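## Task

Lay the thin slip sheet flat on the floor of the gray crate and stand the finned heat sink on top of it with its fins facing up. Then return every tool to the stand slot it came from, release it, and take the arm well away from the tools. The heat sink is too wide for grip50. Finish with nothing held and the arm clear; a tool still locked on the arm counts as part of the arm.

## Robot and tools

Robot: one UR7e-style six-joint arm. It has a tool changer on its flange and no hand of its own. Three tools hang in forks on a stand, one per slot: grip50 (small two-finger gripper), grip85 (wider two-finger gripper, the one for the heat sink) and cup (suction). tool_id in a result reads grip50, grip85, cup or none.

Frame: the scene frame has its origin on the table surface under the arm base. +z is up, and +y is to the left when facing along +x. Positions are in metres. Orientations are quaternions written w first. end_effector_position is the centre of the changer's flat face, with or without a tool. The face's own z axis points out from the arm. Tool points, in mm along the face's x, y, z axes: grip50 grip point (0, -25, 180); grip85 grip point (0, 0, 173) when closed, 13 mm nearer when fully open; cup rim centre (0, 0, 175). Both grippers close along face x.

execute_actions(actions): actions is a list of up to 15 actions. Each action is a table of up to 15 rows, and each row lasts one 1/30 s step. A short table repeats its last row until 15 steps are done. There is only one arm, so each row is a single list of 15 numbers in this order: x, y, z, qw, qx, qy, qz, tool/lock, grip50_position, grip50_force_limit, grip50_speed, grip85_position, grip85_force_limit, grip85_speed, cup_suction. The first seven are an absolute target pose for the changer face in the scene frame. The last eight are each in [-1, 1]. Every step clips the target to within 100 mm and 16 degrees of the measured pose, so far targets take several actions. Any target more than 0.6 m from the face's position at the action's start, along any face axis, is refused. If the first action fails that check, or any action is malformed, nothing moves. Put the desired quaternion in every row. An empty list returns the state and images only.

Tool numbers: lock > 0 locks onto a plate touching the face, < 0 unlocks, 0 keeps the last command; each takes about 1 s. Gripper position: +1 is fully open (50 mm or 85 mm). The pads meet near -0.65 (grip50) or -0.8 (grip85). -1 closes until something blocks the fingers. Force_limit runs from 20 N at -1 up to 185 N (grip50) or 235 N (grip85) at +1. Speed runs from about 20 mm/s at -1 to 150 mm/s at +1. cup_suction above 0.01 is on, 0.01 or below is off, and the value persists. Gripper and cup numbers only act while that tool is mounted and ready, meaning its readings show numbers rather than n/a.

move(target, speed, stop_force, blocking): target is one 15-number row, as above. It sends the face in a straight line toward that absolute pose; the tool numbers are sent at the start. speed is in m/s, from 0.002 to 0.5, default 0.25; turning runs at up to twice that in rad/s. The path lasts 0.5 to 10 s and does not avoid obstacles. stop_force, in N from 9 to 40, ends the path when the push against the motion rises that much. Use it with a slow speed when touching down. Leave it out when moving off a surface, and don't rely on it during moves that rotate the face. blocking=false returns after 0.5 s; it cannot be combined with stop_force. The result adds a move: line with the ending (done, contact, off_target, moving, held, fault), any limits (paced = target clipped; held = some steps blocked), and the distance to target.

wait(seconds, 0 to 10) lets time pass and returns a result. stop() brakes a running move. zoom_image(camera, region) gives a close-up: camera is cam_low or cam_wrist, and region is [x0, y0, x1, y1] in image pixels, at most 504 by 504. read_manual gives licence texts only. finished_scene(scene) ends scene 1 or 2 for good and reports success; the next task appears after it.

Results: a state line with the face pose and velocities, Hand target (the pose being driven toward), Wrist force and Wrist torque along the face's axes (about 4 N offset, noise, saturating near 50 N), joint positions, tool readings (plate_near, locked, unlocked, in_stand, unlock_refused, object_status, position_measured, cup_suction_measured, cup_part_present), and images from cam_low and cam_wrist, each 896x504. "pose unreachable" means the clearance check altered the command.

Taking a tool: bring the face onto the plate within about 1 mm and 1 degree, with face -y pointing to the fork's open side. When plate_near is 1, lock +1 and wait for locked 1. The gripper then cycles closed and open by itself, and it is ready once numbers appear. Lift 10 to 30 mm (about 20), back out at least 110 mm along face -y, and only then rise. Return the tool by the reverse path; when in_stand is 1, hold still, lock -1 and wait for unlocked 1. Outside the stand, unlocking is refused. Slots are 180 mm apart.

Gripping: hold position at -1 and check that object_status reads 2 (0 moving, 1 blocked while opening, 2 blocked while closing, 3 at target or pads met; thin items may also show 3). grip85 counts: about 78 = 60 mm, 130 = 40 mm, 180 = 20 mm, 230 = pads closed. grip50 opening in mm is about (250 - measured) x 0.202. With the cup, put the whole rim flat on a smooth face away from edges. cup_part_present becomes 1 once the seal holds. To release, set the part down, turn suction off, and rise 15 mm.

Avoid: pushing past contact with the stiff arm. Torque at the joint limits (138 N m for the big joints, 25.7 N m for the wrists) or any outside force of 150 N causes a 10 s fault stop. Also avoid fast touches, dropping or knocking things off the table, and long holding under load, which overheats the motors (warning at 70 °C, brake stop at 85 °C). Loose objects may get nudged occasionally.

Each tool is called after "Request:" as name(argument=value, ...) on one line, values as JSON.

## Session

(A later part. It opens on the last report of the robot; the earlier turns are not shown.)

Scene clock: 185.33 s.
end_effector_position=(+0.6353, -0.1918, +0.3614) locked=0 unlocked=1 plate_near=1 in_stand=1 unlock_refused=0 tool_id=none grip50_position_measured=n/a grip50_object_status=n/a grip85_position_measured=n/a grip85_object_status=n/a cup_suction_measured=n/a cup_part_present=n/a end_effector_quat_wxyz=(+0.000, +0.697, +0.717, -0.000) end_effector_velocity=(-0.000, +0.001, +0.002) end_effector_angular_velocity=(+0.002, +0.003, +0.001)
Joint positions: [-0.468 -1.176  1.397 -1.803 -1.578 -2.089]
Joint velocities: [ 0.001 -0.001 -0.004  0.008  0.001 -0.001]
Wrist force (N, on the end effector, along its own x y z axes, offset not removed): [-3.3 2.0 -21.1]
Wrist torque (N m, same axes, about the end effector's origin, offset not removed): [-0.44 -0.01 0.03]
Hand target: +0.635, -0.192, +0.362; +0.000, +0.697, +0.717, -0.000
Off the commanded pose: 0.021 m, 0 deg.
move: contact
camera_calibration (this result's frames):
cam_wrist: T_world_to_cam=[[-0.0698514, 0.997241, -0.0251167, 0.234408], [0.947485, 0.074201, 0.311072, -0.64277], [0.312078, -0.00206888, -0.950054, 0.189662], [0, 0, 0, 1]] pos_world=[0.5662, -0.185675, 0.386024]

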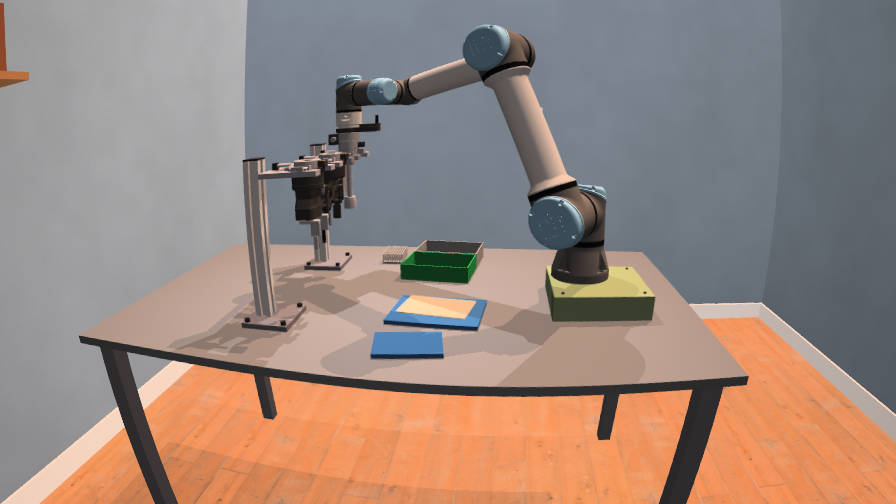

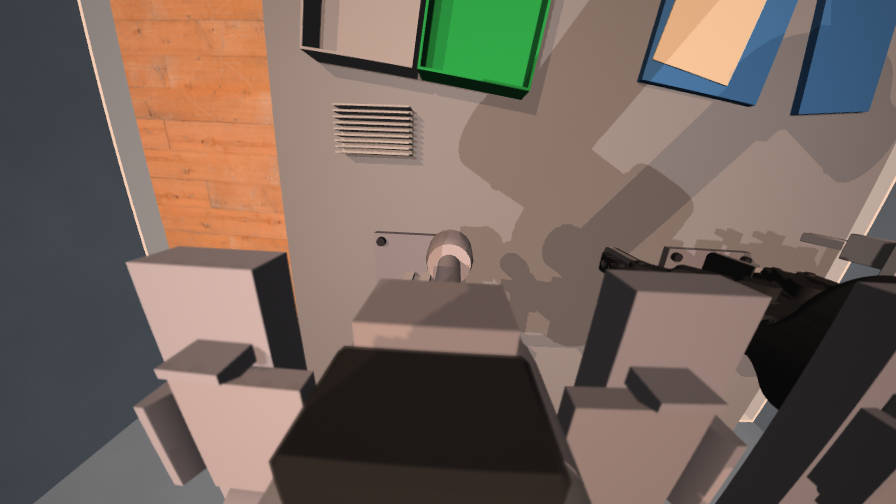

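Request:
execute_actions(actions=[[[0.6353,-0.1919,0.3616,0,0.6972,0.7169,0,1,1,0,0,1,0,0,0]],[[0.6353,-0.1919,0.3616,0,0.6972,0.7169,0,1,1,0,0,1,0,0,0]],[[0.6353,-0.1919,0.3616,0,0.6972,0.7169,0,1,1,0,0,1,0,0,0]]])

Request:
move(target=[0.6353,-0.1919,0.381,0,0.6972,0.7169,0,0,1,0,0,1,0,0,0], speed=0.05)

Request:
move(target=[0.51,-0.1954,0.381,0,0.6972,0.7169,0,0,1,0,0,1,0,0,0], speed=0.15)

Request:
move(target=[0.46,-0.30,0.40,0,0.7071,0.7071,0,0,1,0,0,1,0,0,0])

Request:
move(target=[0.44,0.12,0.40,0,0.7071,0.7071,0,0,1,0,0,1,0,0,0], speed=0.35)

Scene clock: 193.37 s.
end_effector_position=(+0.6353, -0.1919, +0.3616) locked=1 unlocked=0 plate_near=1 in_stand=1 unlock_refused=0 tool_id=cup grip50_position_measured=n/a grip50_object_status=n/a grip85_position_measured=n/a grip85_object_status=n/a cup_suction_measured=n/a cup_part_present=n/a end_effector_quat_wxyz=(+0.000, +0.697, +0.717, +0.000) end_effector_velocity=(-0.000, -0.000, -0.000) end_effector_angular_velocity=(-0.000, +0.001, -0.003)
Joint positions: [-0.468 -1.176  1.397 -1.802 -1.578 -2.089]
Joint velocities: [-0.     0.     0.    -0.    -0.001  0.002]
Wrist force (N, on the end effector, along its own x y z axes, offset not removed): [2.9 -1.0 -21.9]
Wrist torque (N m, same axes, about the end effector's origin, offset not removed): [-0.29 -1.02 -0.18]
Hand target: +0.635, -0.192, +0.362; -0.000, +0.697, +0.717, -0.000
Off the commanded pose: 0.000 m, 0 deg.
camera_calibration (this result's frames):
cam_wrist: T_world_to_cam=[[-0.0698559, 0.997247, -0.0248543, 0.234392], [0.947525, 0.0741231, 0.31097, -0.642827], [0.311956, -0.00182697, -0.950095, 0.190041], [0, 0, 0, 1]] pos_world=[0.566184, -0.185751, 0.386283]

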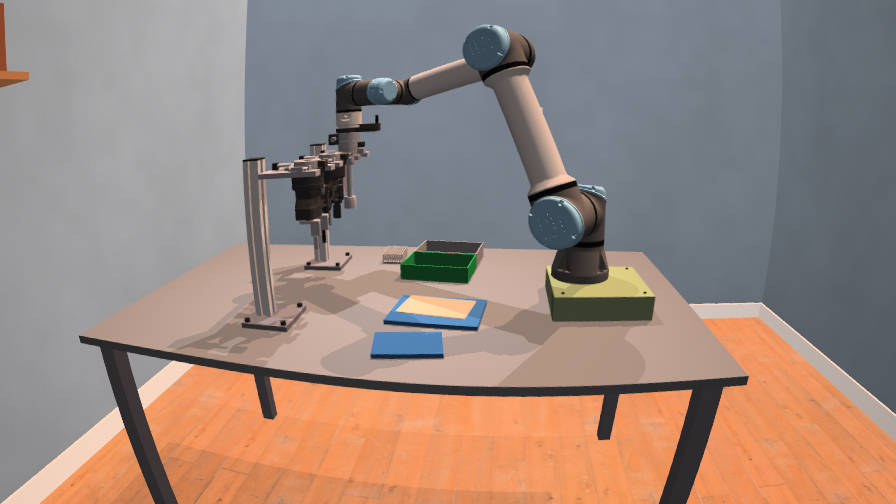

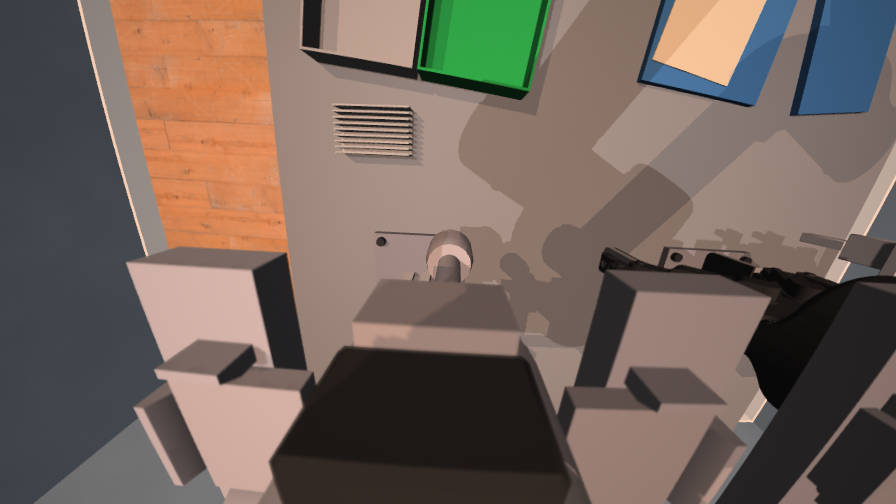

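Scene clock: 194.17 s.
end_effector_position=(+0.6353, -0.1919, +0.3808) locked=1 unlocked=0 plate_near=1 in_stand=0 unlock_refused=0 tool_id=cup grip50_position_measured=n/a grip50_object_status=n/a grip85_position_measured=n/a grip85_object_status=n/a cup_suction_measured=0.00 cup_part_present=0 end_effector_quat_wxyz=(+0.000, +0.697, +0.717, +0.000) end_effector_velocity=(+0.000, +0.000, +0.002) end_effector_angular_velocity=(+0.002, -0.001, +0.000)
Joint positions: [-0.468 -1.186  1.36  -1.756 -1.578 -2.089]
Joint velocities: [ 0.    -0.    -0.004  0.005  0.002 -0.   ]
Wrist force (N, on the end effector, along its own x y z axes, offset not removed): [-4.2 3.5 -5.9]
Wrist torque (N m, same axes, about the end effector's origin, offset not removed): [0.20 0.50 -0.08]
Hand target: +0.635, -0.192, +0.381; +0.000, +0.697, +0.717, +0.000
Off the commanded pose: 0.000 m, 0 deg.
move: done
camera_calibration (this result's frames):
cam_wrist: T_world_to_cam=[[-0.0698477, 0.997249, -0.0248295, 0.234842], [0.947537, 0.0741076, 0.310936, -0.648766], [0.31192, -0.00180874, -0.950106, 0.208308], [0, 0, 0, 1]] pos_world=[0.566158, -0.185741, 0.405471]

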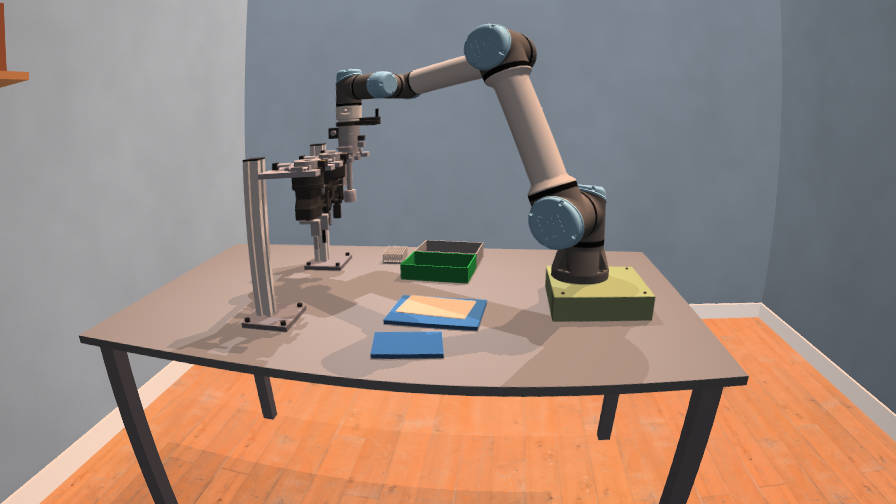

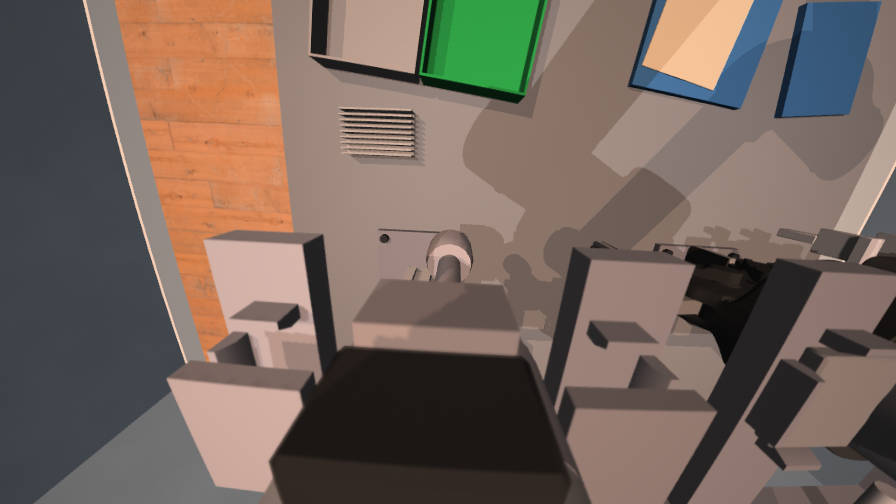

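Scene clock: 195.50 s.
end_effector_position=(+0.5102, -0.1953, +0.3808) locked=1 unlocked=0 plate_near=1 in_stand=0 unlock_refused=0 tool_id=cup grip50_position_measured=n/a grip50_object_status=n/a grip85_position_measured=n/a grip85_object_status=n/a cup_suction_measured=0.00 cup_part_present=0 end_effector_quat_wxyz=(+0.000, +0.697, +0.717, -0.000) end_effector_velocity=(-0.001, +0.001, +0.000) end_effector_angular_velocity=(+0.002, -0.002, +0.002)
Joint positions: [-0.585 -1.464  1.715 -1.834 -1.577 -2.205]
Joint velocities: [-0.001 -0.004  0.005 -0.001  0.002 -0.003]
Wrist force (N, on the end effector, along its own x y z axes, offset not removed): [-2.4 0.6 -4.2]
Wrist torque (N m, same axes, about the end effector's origin, offset not removed): [0.15 0.25 -0.04]
Hand target: +0.510, -0.195, +0.381; +0.000, +0.697, +0.717, -0.000
Off the commanded pose: 0.000 m, 0 deg.
move: done
camera_calibration (this result's frames):
cam_wrist: T_world_to_cam=[[-0.0698474, 0.997242, -0.0251064, 0.229628], [0.947547, 0.0741935, 0.310885, -0.529948], [0.311891, -0.002075, -0.950116, 0.247313], [0, 0, 0, 1]] pos_world=[0.441055, -0.189163, 0.405494]

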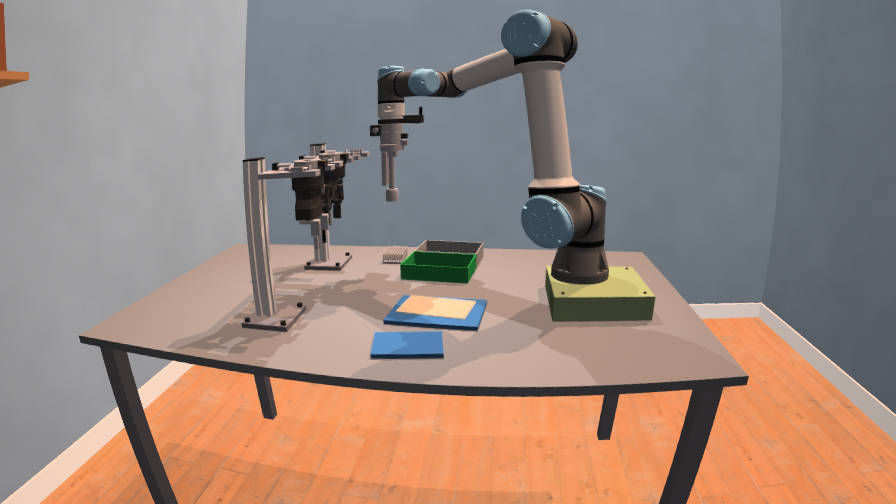

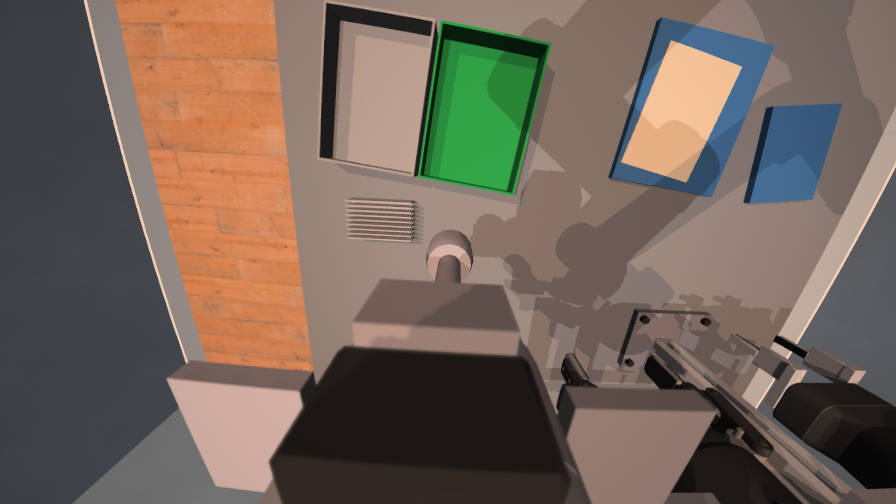

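Scene clock: 196.53 s.
end_effector_position=(+0.4601, -0.2998, +0.4000) locked=1 unlocked=0 plate_near=1 in_stand=0 unlock_refused=0 tool_id=cup grip50_position_measured=n/a grip50_object_status=n/a grip85_position_measured=n/a grip85_object_status=n/a cup_suction_measured=0.00 cup_part_present=0 end_effector_quat_wxyz=(+0.000, +0.707, +0.707, -0.000) end_effector_velocity=(-0.001, -0.002, +0.001) end_effector_angular_velocity=(-0.001, +0.000, +0.002)
Joint positions: [-0.797 -1.47   1.67  -1.784 -1.574 -2.39 ]
Joint velocities: [-0.003 -0.    -0.002  0.001 -0.001 -0.005]
Wrist force (N, on the end effector, along its own x y z axes, offset not removed): [-4.0 -0.2 -5.2]
Wrist torque (N m, same axes, about the end effector's origin, offset not removed): [-0.03 0.52 0.20]
Hand target: +0.460, -0.300, +0.400; +0.000, +0.707, +0.707, -0.000
Off the commanded pose: 0.000 m, 0 deg.
move: done
camera_calibration (this result's frames):
cam_wrist: T_world_to_cam=[[-0.0420776, 0.998792, -0.0253816, 0.318593], [0.94925, 0.04789, 0.310856, -0.48932], [0.311696, -0.0110134, -0.950118, 0.278322], [0, 0, 0, 1]] pos_world=[0.391141, -0.291709, 0.424633]

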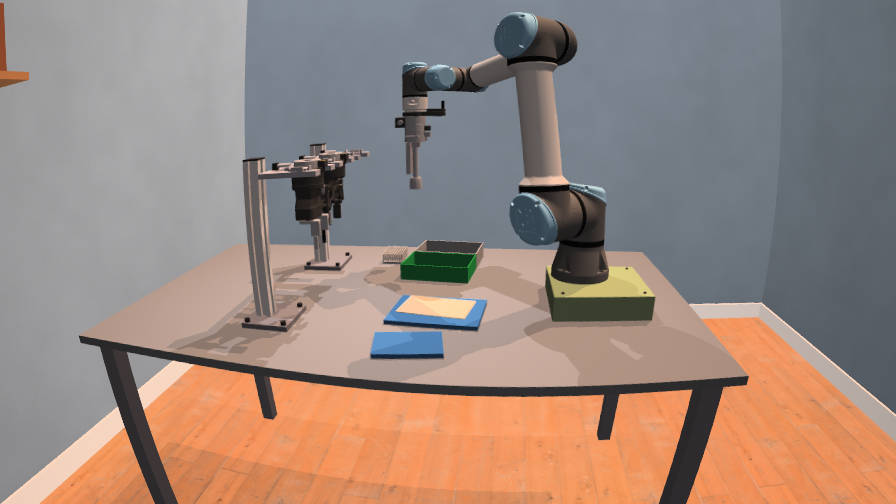

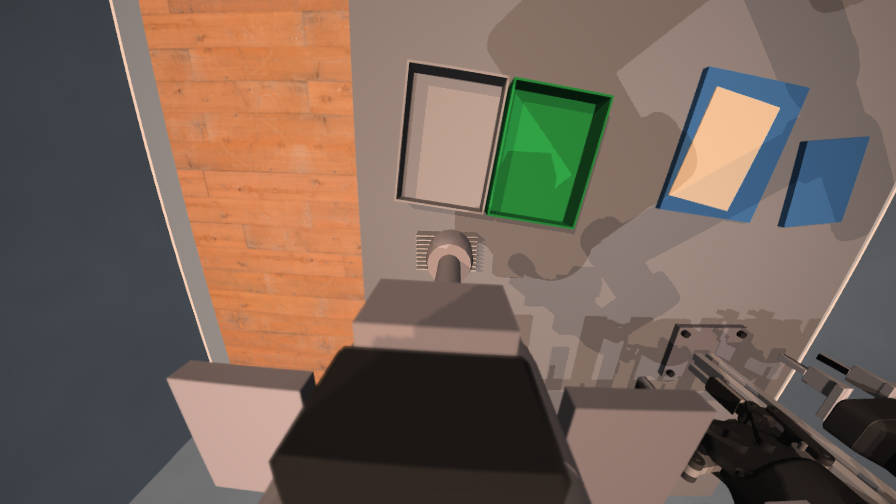

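Scene clock: 198.40 s.
end_effector_position=(+0.4400, +0.1198, +0.3999) locked=1 unlocked=0 plate_near=1 in_stand=0 unlock_refused=0 tool_id=cup grip50_position_measured=n/a grip50_object_status=n/a grip85_position_measured=n/a grip85_object_status=n/a cup_suction_measured=0.00 cup_part_present=0 end_effector_quat_wxyz=(-0.001, +0.707, +0.707, +0.001) end_effector_velocity=(+0.000, +0.002, +0.000) end_effector_angular_velocity=(-0.001, -0.001, +0.001)
Joint positions: [ 0.003 -1.686  1.895 -1.786 -1.58  -1.589]
Joint velocities: [ 0.005  0.002 -0.002 -0.001 -0.001  0.004]
Wrist force (N, on the end effector, along its own x y z axes, offset not removed): [-2.5 -0.9 -4.8]
Wrist torque (N m, same axes, about the end effector's origin, offset not removed): [0.03 0.25 -0.13]
Hand target: +0.440, +0.120, +0.400; -0.001, +0.707, +0.707, +0.001
Off the commanded pose: 0.000 m, 0 deg.
move: done
camera_calibration (this result's frames):
cam_wrist: T_world_to_cam=[[-0.0420846, 0.998853, -0.0228417, -0.102395], [0.949341, 0.0471035, 0.310698, -0.490176], [0.311418, -0.008609, -0.950234, 0.289003], [0, 0, 0, 1]] pos_world=[0.371034, 0.127854, 0.424578]

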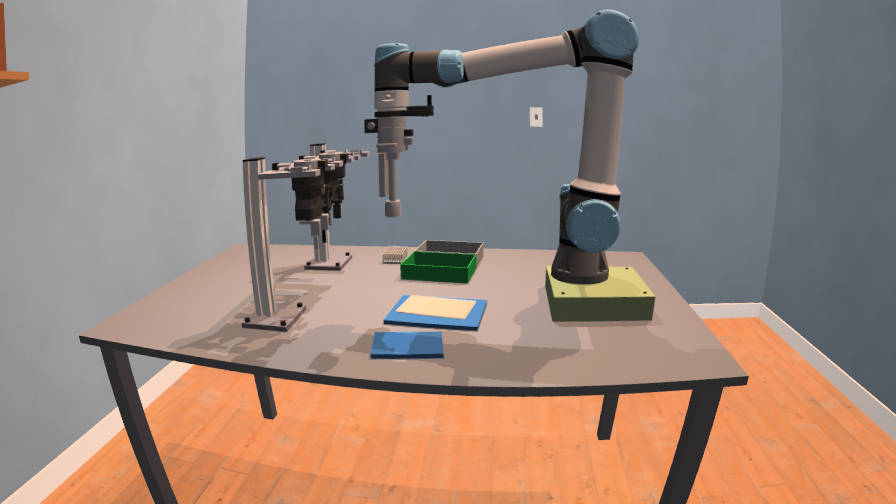

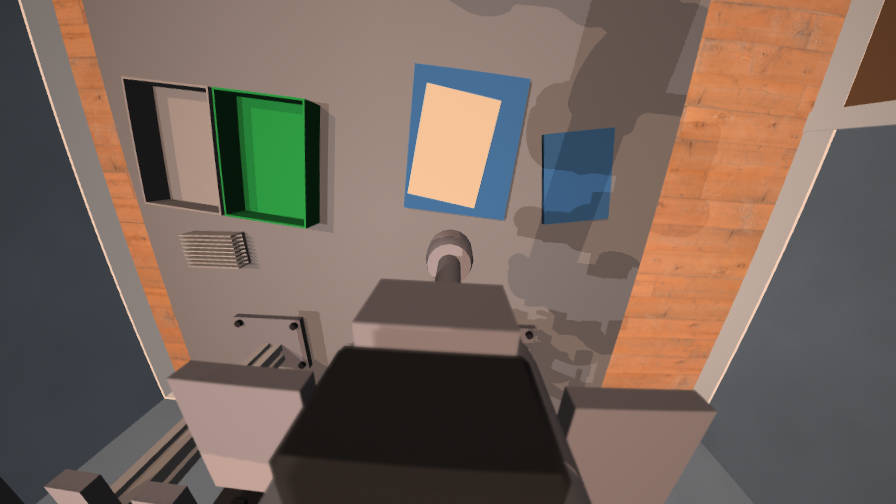

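Request:
move(target=[0.345,0.118,0.20,0,0.7071,0.7071,0,0,1,0,0,1,0,0,1], speed=0.25)

Request:
move(target=[0.345,0.118,0.165,0,0.7071,0.7071,0,0,1,0,0,1,0,0,1], speed=0.01, stop_force=9)

Scene clock: 206.63 s.
end_effector_position=(+0.3451, +0.1180, +0.2001) locked=1 unlocked=0 plate_near=1 in_stand=0 unlock_refused=0 tool_id=cup grip50_position_measured=n/a grip50_object_status=n/a grip85_position_measured=n/a grip85_object_status=n/a cup_suction_measured=0.00 cup_part_present=0 end_effector_quat_wxyz=(+0.000, +0.707, +0.707, -0.000) end_effector_velocity=(-0.000, +0.000, -0.001) end_effector_angular_velocity=(+0.001, -0.003, +0.000)
Joint positions: [-0.013 -1.645  2.454 -2.385 -1.582 -1.605]
Joint velocities: [ 0.     0.003  0.004 -0.01   0.001 -0.   ]
Wrist force (N, on the end effector, along its own x y z axes, offset not removed): [-2.1 0.0 -0.6]
Wrist torque (N m, same axes, about the end effector's origin, offset not removed): [0.06 0.28 -0.15]
Hand target: +0.345, +0.118, +0.200; +0.000, +0.707, +0.707, -0.000
Off the commanded pose: 0.000 m, 0 deg.
move: done
camera_calibration (this result's frames):
cam_wrist: T_world_to_cam=[[-0.0420471, 0.998801, -0.025066, -0.10869], [0.949281, 0.0477618, 0.310782, -0.338089], [0.311606, -0.0107272, -0.950151, 0.128855], [0, 0, 0, 1]] pos_world=[0.27622, 0.12609, 0.224779]

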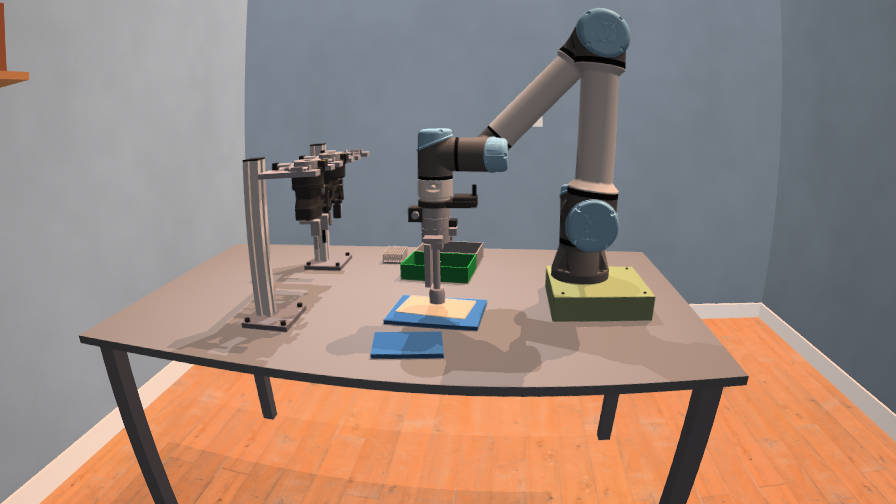

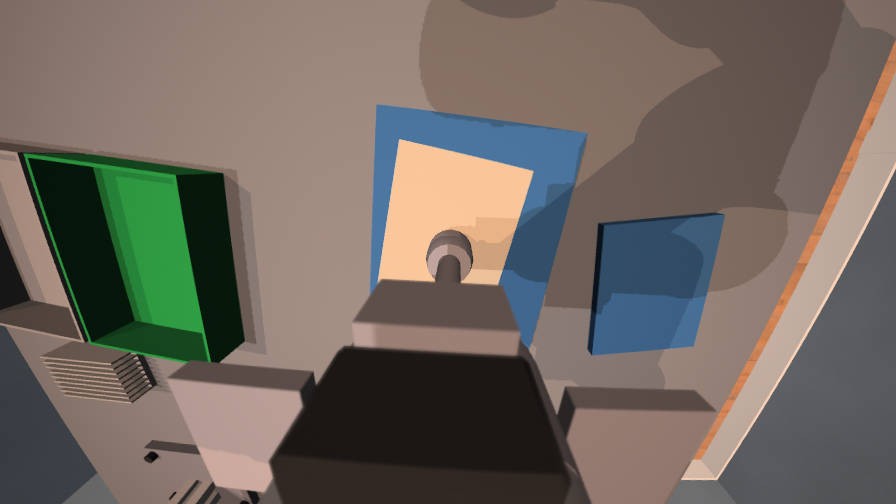

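Scene clock: 209.57 s.
end_effector_position=(+0.3450, +0.1180, +0.1746) locked=1 unlocked=0 plate_near=1 in_stand=0 unlock_refused=0 tool_id=cup grip50_position_measured=n/a grip50_object_status=n/a grip85_position_measured=n/a grip85_object_status=n/a cup_suction_measured=0.96 cup_part_present=1 end_effector_quat_wxyz=(-0.000, +0.707, +0.707, -0.000) end_effector_velocity=(-0.000, -0.000, +0.003) end_effector_angular_velocity=(-0.000, +0.001, +0.000)
Joint positions: [-0.014 -1.572  2.485 -2.49  -1.582 -1.606]
Joint velocities: [ 0.    -0.009 -0.004  0.014 -0.    -0.   ]
Wrist force (N, on the end effector, along its own x y z axes, offset not removed): [-0.7 -4.2 -34.5]
Wrist torque (N m, same axes, about the end effector's origin, offset not removed): [1.15 -0.06 -0.33]
Hand target: +0.345, +0.118, +0.175; +0.000, +0.707, +0.707, -0.000
Off the commanded pose: 0.010 m, 0 deg.
move: contact
camera_calibration (this result's frames):
cam_wrist: T_world_to_cam=[[-0.0420696, 0.998805, -0.0248882, -0.109352], [0.949274, 0.047728, 0.310806, -0.33002], [0.311622, -0.0105503, -0.950147, 0.104588], [0, 0, 0, 1]] pos_world=[0.276087, 0.126076, 0.199225]

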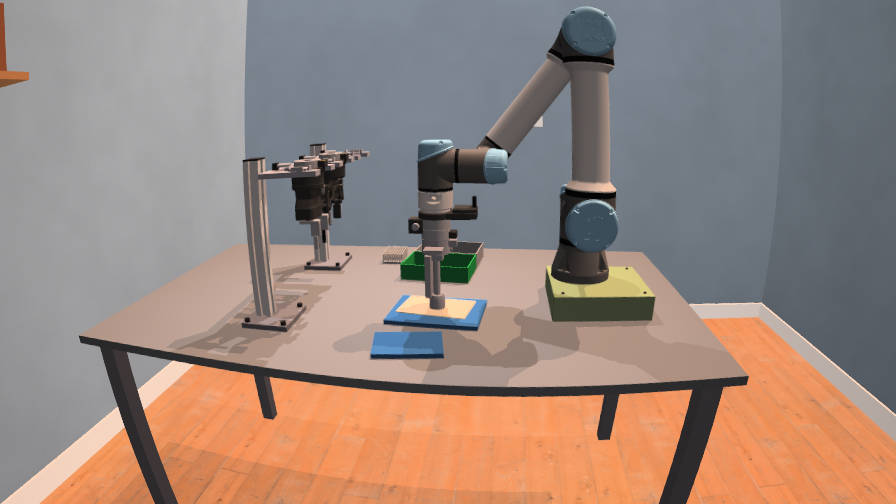

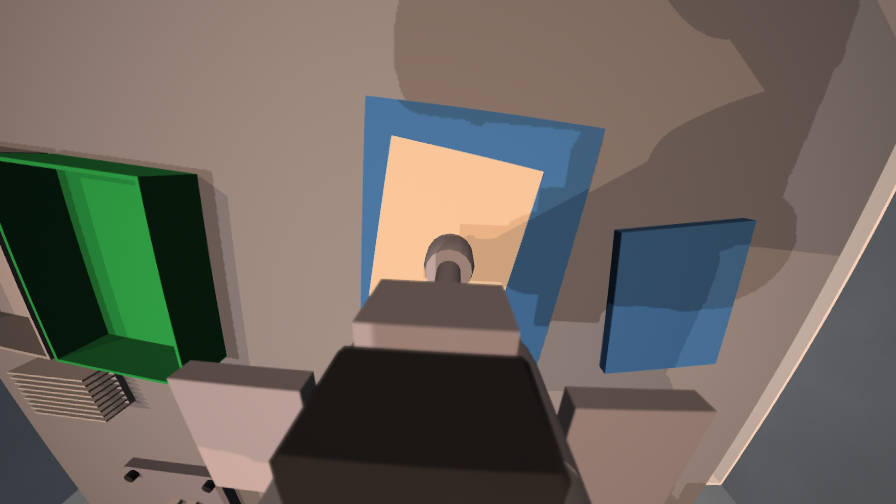

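Yaw 94°: (0.682, 0.7314).

Request:
move(target=[0.345,0.118,0.27,0,0.7071,0.7071,0,0,1,0,0,1,0,0,1], speed=0.1)

Request:
move(target=[0.357,-0.3065,0.26,0,0.682,0.7314,0,0,1,0,0,1,0,0,1], speed=0.2)

Request:
move(target=[0.357,-0.3065,0.228,0,0.682,0.7314,0,0,1,0,0,1,0,0,1], speed=0.05)

Request:
zoom_image(camera="cam_low", region=[380,190,520,290])

Scene clock: 214.57 s.
end_effector_position=(+0.3449, +0.1180, +0.2698) locked=1 unlocked=0 plate_near=1 in_stand=0 unlock_refused=0 tool_id=cup grip50_position_measured=n/a grip50_object_status=n/a grip85_position_measured=n/a grip85_object_status=n/a cup_suction_measured=0.96 cup_part_present=1 end_effector_quat_wxyz=(+0.000, +0.707, +0.707, -0.000) end_effector_velocity=(-0.000, +0.001, +0.001) end_effector_angular_velocity=(+0.001, +0.001, +0.000)
Joint positions: [-0.01  -1.799  2.346 -2.125 -1.582 -1.603]
Joint velocities: [ 0.001 -0.002 -0.003  0.006  0.001  0.001]
Wrist force (N, on the end effector, along its own x y z axes, offset not removed): [-4.7 -3.7 -3.2]
Wrist torque (N m, same axes, about the end effector's origin, offset not removed): [-0.30 0.37 -0.24]
Hand target: +0.345, +0.118, +0.270; -0.000, +0.707, +0.707, +0.000
Off the commanded pose: 0.000 m, 0 deg.
move: done
camera_calibration (this result's frames):
cam_wrist: T_world_to_cam=[[-0.0419423, 0.99881, -0.0248764, -0.107054], [0.949228, 0.0476052, 0.310965, -0.359566], [0.311779, -0.0105708, -0.950096, 0.195027], [0, 0, 0, 1]] pos_world=[0.276015, 0.126106, 0.294443]

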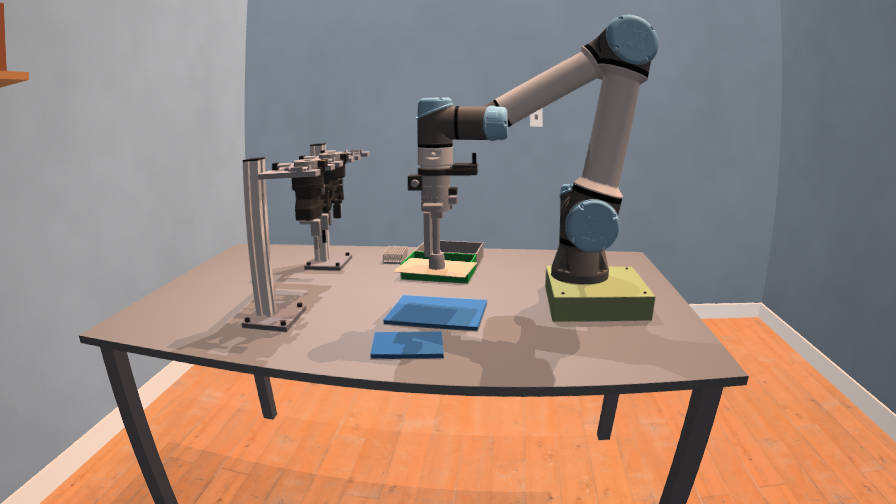

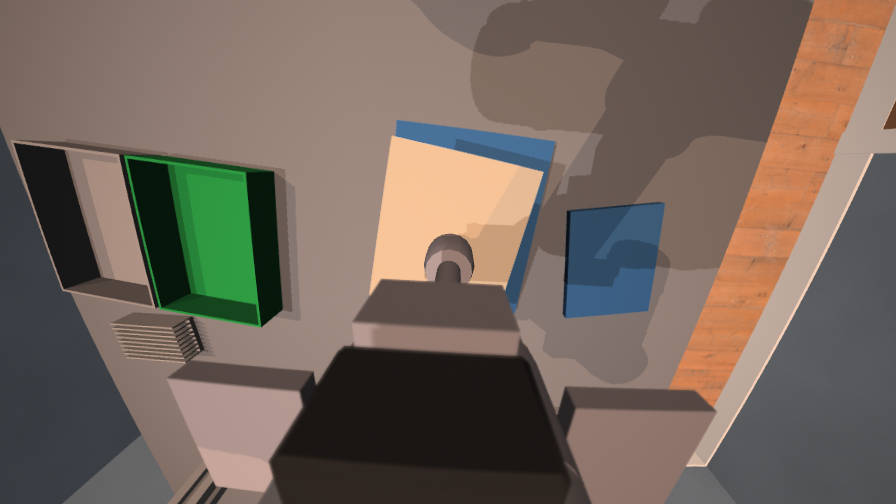

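Scene clock: 217.23 s.
end_effector_position=(+0.3570, -0.3064, +0.2602) locked=1 unlocked=0 plate_near=1 in_stand=0 unlock_refused=0 tool_id=cup grip50_position_measured=n/a grip50_object_status=n/a grip85_position_measured=n/a grip85_object_status=n/a cup_suction_measured=0.96 cup_part_present=1 end_effector_quat_wxyz=(+0.001, +0.682, +0.731, -0.001) end_effector_velocity=(+0.001, -0.002, -0.001) end_effector_angular_velocity=(+0.002, +0.001, +0.003)
Joint positions: [-0.973 -1.519  2.115 -2.182 -1.573 -2.636]
Joint velocities: [-0.     0.006 -0.004  0.     0.    -0.003]
Wrist force (N, on the end effector, along its own x y z axes, offset not removed): [-4.9 3.5 -0.2]
Wrist torque (N m, same axes, about the end effector's origin, offset not removed): [0.17 0.37 -0.12]
Hand target: +0.357, -0.307, +0.260; +0.001, +0.682, +0.731, -0.001
Off the commanded pose: 0.000 m, 0 deg.
move: done
camera_calibration (this result's frames):
cam_wrist: T_world_to_cam=[[-0.111658, 0.993374, -0.0272028, 0.340922], [0.943514, 0.114567, 0.310895, -0.325231], [0.311952, 0.00904765, -0.950055, 0.18358], [0, 0, 0, 1]] pos_world=[0.287658, -0.303063, 0.284798]

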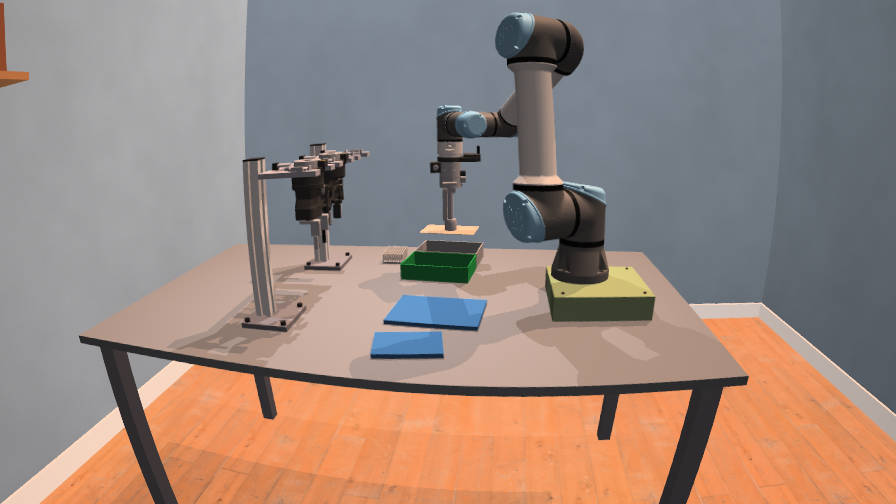

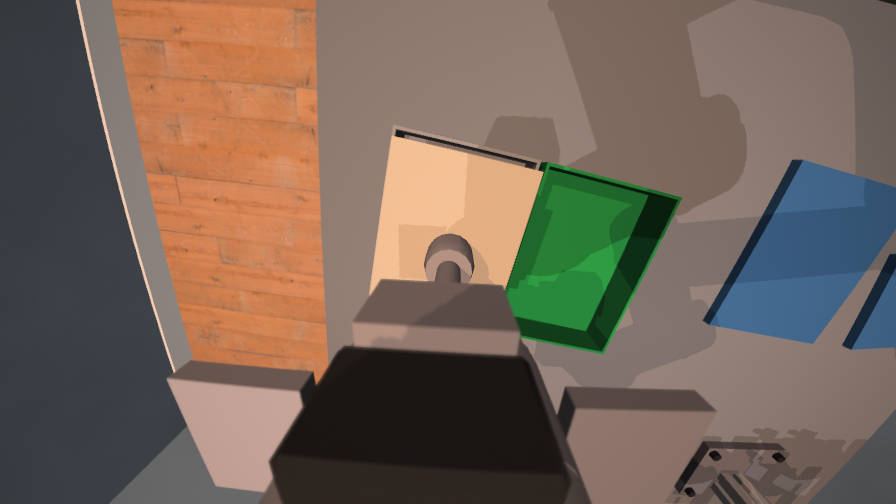

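Scene clock: 218.23 s.
end_effector_position=(+0.3570, -0.3065, +0.2282) locked=1 unlocked=0 plate_near=1 in_stand=0 unlock_refused=0 tool_id=cup grip50_position_measured=n/a grip50_object_status=n/a grip85_position_measured=n/a grip85_object_status=n/a cup_suction_measured=0.96 cup_part_present=1 end_effector_quat_wxyz=(-0.000, +0.682, +0.731, -0.000) end_effector_velocity=(+0.000, -0.000, -0.002) end_effector_angular_velocity=(+0.001, +0.000, +0.001)
Joint positions: [-0.974 -1.464  2.156 -2.275 -1.572 -2.637]
Joint velocities: [ 0.     0.005  0.002 -0.006  0.    -0.001]
Wrist force (N, on the end effector, along its own x y z axes, offset not removed): [-5.5 1.6 -0.4]
Wrist torque (N m, same axes, about the end effector's origin, offset not removed): [0.22 0.35 0.04]
Hand target: +0.357, -0.307, +0.228; -0.000, +0.682, +0.731, -0.000
Off the commanded pose: 0.000 m, 0 deg.
move: done
camera_calibration (this result's frames):
cam_wrist: T_world_to_cam=[[-0.111674, 0.993435, -0.0248261, 0.33968], [0.943596, 0.113841, 0.310913, -0.315545], [0.311698, 0.011295, -0.950114, 0.153982], [0, 0, 0, 1]] pos_world=[0.287684, -0.303267, 0.252841]

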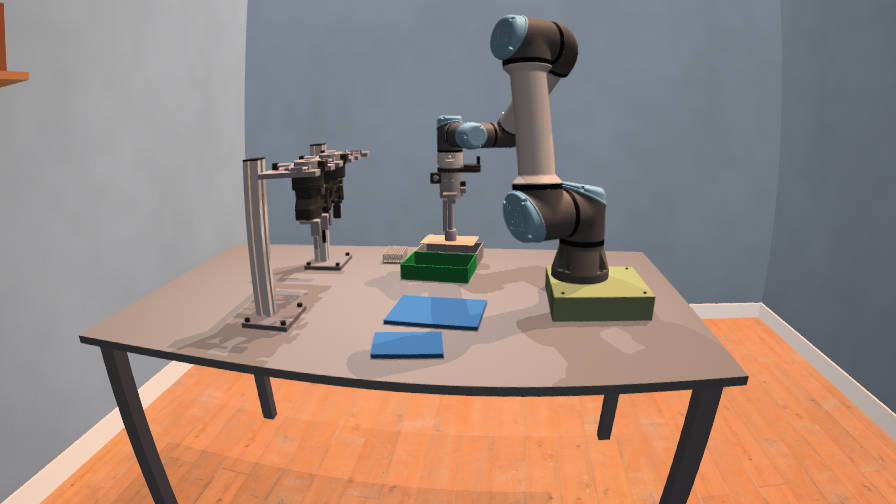

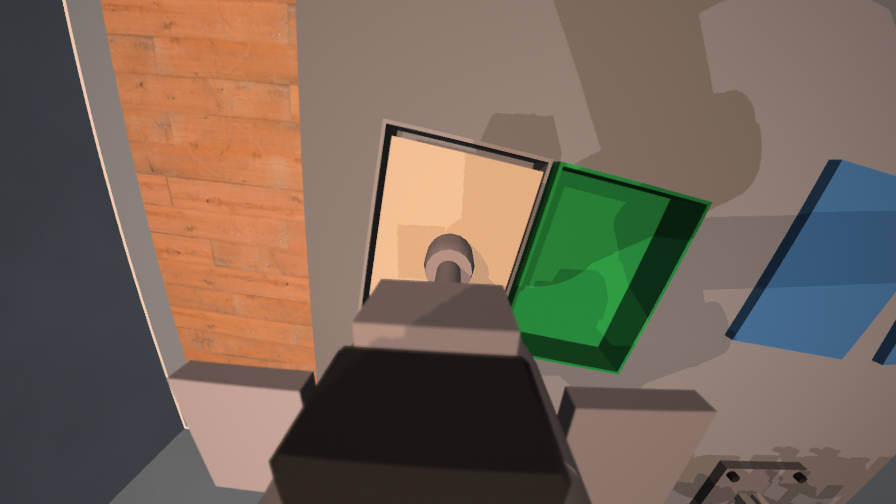

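Region (380, 190, 520, 290) of cam_low's 896x504 image, scaled by 3.600, with more detail than that image has; it fills the top 360 rows of this view, and the rest is white.

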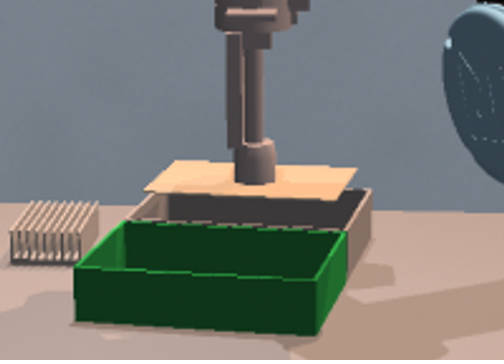

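Well aligned. Lower.

Request:
move(target=[0.357,-0.3065,0.18,0,0.682,0.7314,0,0,1,0,0,1,0,0,1], speed=0.03, stop_force=9)

Request:
move(target=[0.357,-0.3065,0.155,0,0.682,0.7314,0,0,1,0,0,1,0,0,1], speed=0.006, stop_force=9)

Scene clock: 222.57 s.
end_effector_position=(+0.3570, -0.3065, +0.1802) locked=1 unlocked=0 plate_near=1 in_stand=0 unlock_refused=0 tool_id=cup grip50_position_measured=n/a grip50_object_status=n/a grip85_position_measured=n/a grip85_object_status=n/a cup_suction_measured=0.96 cup_part_present=1 end_effector_quat_wxyz=(-0.000, +0.682, +0.731, +0.000) end_effector_velocity=(+0.000, +0.000, -0.003) end_effector_angular_velocity=(+0.002, +0.001, +0.003)
Joint positions: [-0.974 -1.367  2.206 -2.422 -1.572 -2.637]
Joint velocities: [ 0.     0.006  0.001 -0.005  0.    -0.003]
Wrist force (N, on the end effector, along its own x y z axes, offset not removed): [-2.8 4.3 -0.7]
Wrist torque (N m, same axes, about the end effector's origin, offset not removed): [0.17 0.29 -0.03]
Hand target: +0.357, -0.307, +0.180; -0.000, +0.682, +0.731, +0.000
Off the commanded pose: 0.000 m, 0 deg.
move: done
camera_calibration (this result's frames):
cam_wrist: T_world_to_cam=[[-0.111675, 0.993435, -0.0248163, 0.338506], [0.943594, 0.113839, 0.310919, -0.300624], [0.311703, 0.0113055, -0.950112, 0.108367], [0, 0, 0, 1]] pos_world=[0.287691, -0.303286, 0.204831]

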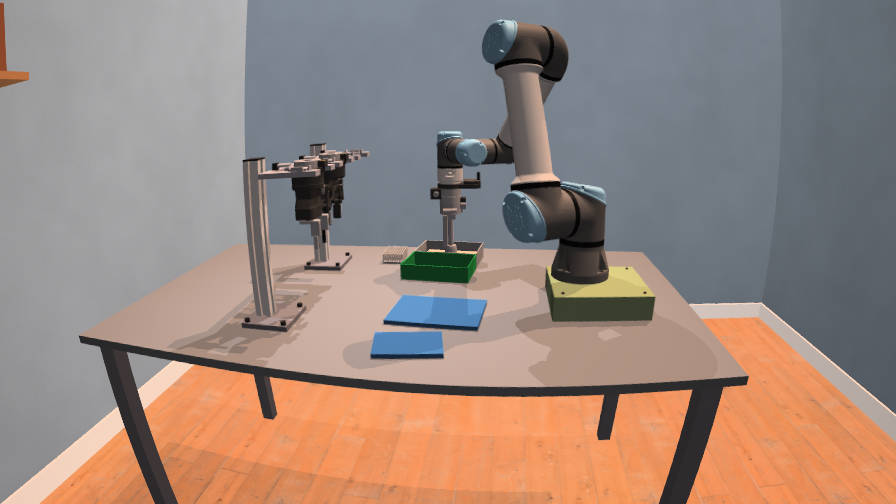

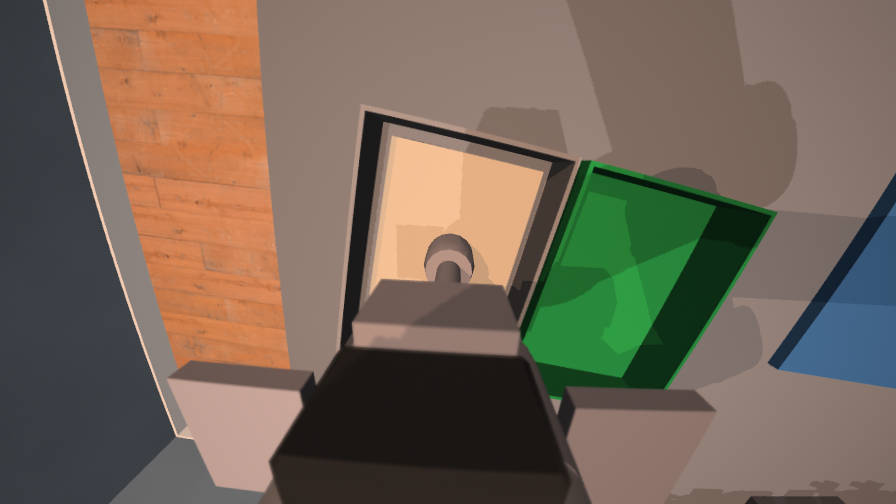

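Scene clock: 224.93 s.
end_effector_position=(+0.3570, -0.3065, +0.1681) locked=1 unlocked=0 plate_near=1 in_stand=0 unlock_refused=0 tool_id=cup grip50_position_measured=n/a grip50_object_status=n/a grip85_position_measured=n/a grip85_object_status=n/a cup_suction_measured=0.96 cup_part_present=1 end_effector_quat_wxyz=(+0.000, +0.682, +0.731, -0.000) end_effector_velocity=(-0.000, -0.000, +0.001) end_effector_angular_velocity=(+0.002, +0.002, -0.001)
Joint positions: [-0.974 -1.34   2.217 -2.46  -1.572 -2.637]
Joint velocities: [-0.    -0.003 -0.002  0.008 -0.001  0.001]
Wrist force (N, on the end effector, along its own x y z axes, offset not removed): [-0.3 -2.3 -15.2]
Wrist torque (N m, same axes, about the end effector's origin, offset not removed): [-0.27 -0.04 -0.18]
Hand target: +0.357, -0.307, +0.168; +0.000, +0.682, +0.731, -0.000
Off the commanded pose: 0.013 m, 0 deg.
move: contact
camera_calibration (this result's frames):
cam_wrist: T_world_to_cam=[[-0.111677, 0.993434, -0.0248349, 0.33818], [0.94359, 0.113847, 0.310929, -0.296861], [0.311714, 0.0112896, -0.950109, 0.0969024], [0, 0, 0, 1]] pos_world=[0.287676, -0.303257, 0.192769]

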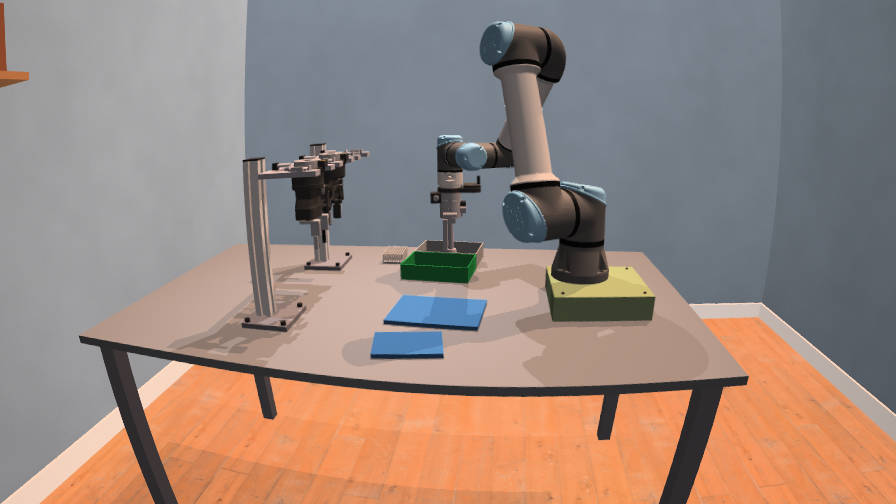

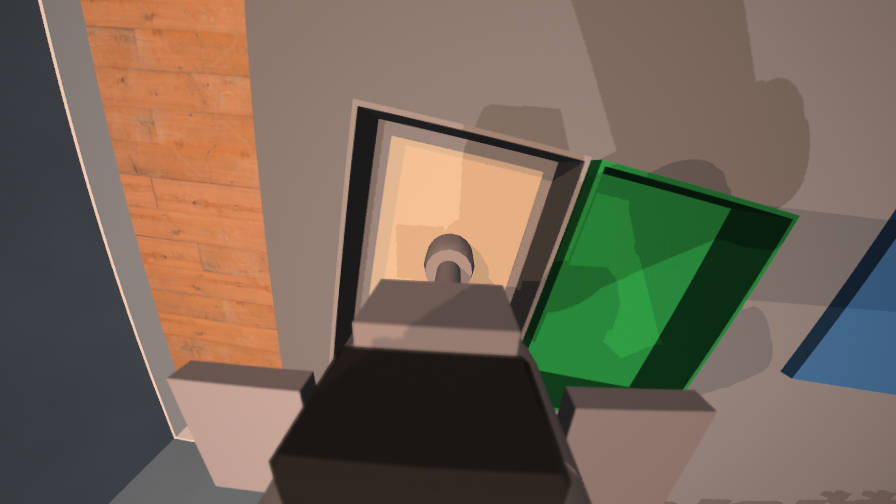

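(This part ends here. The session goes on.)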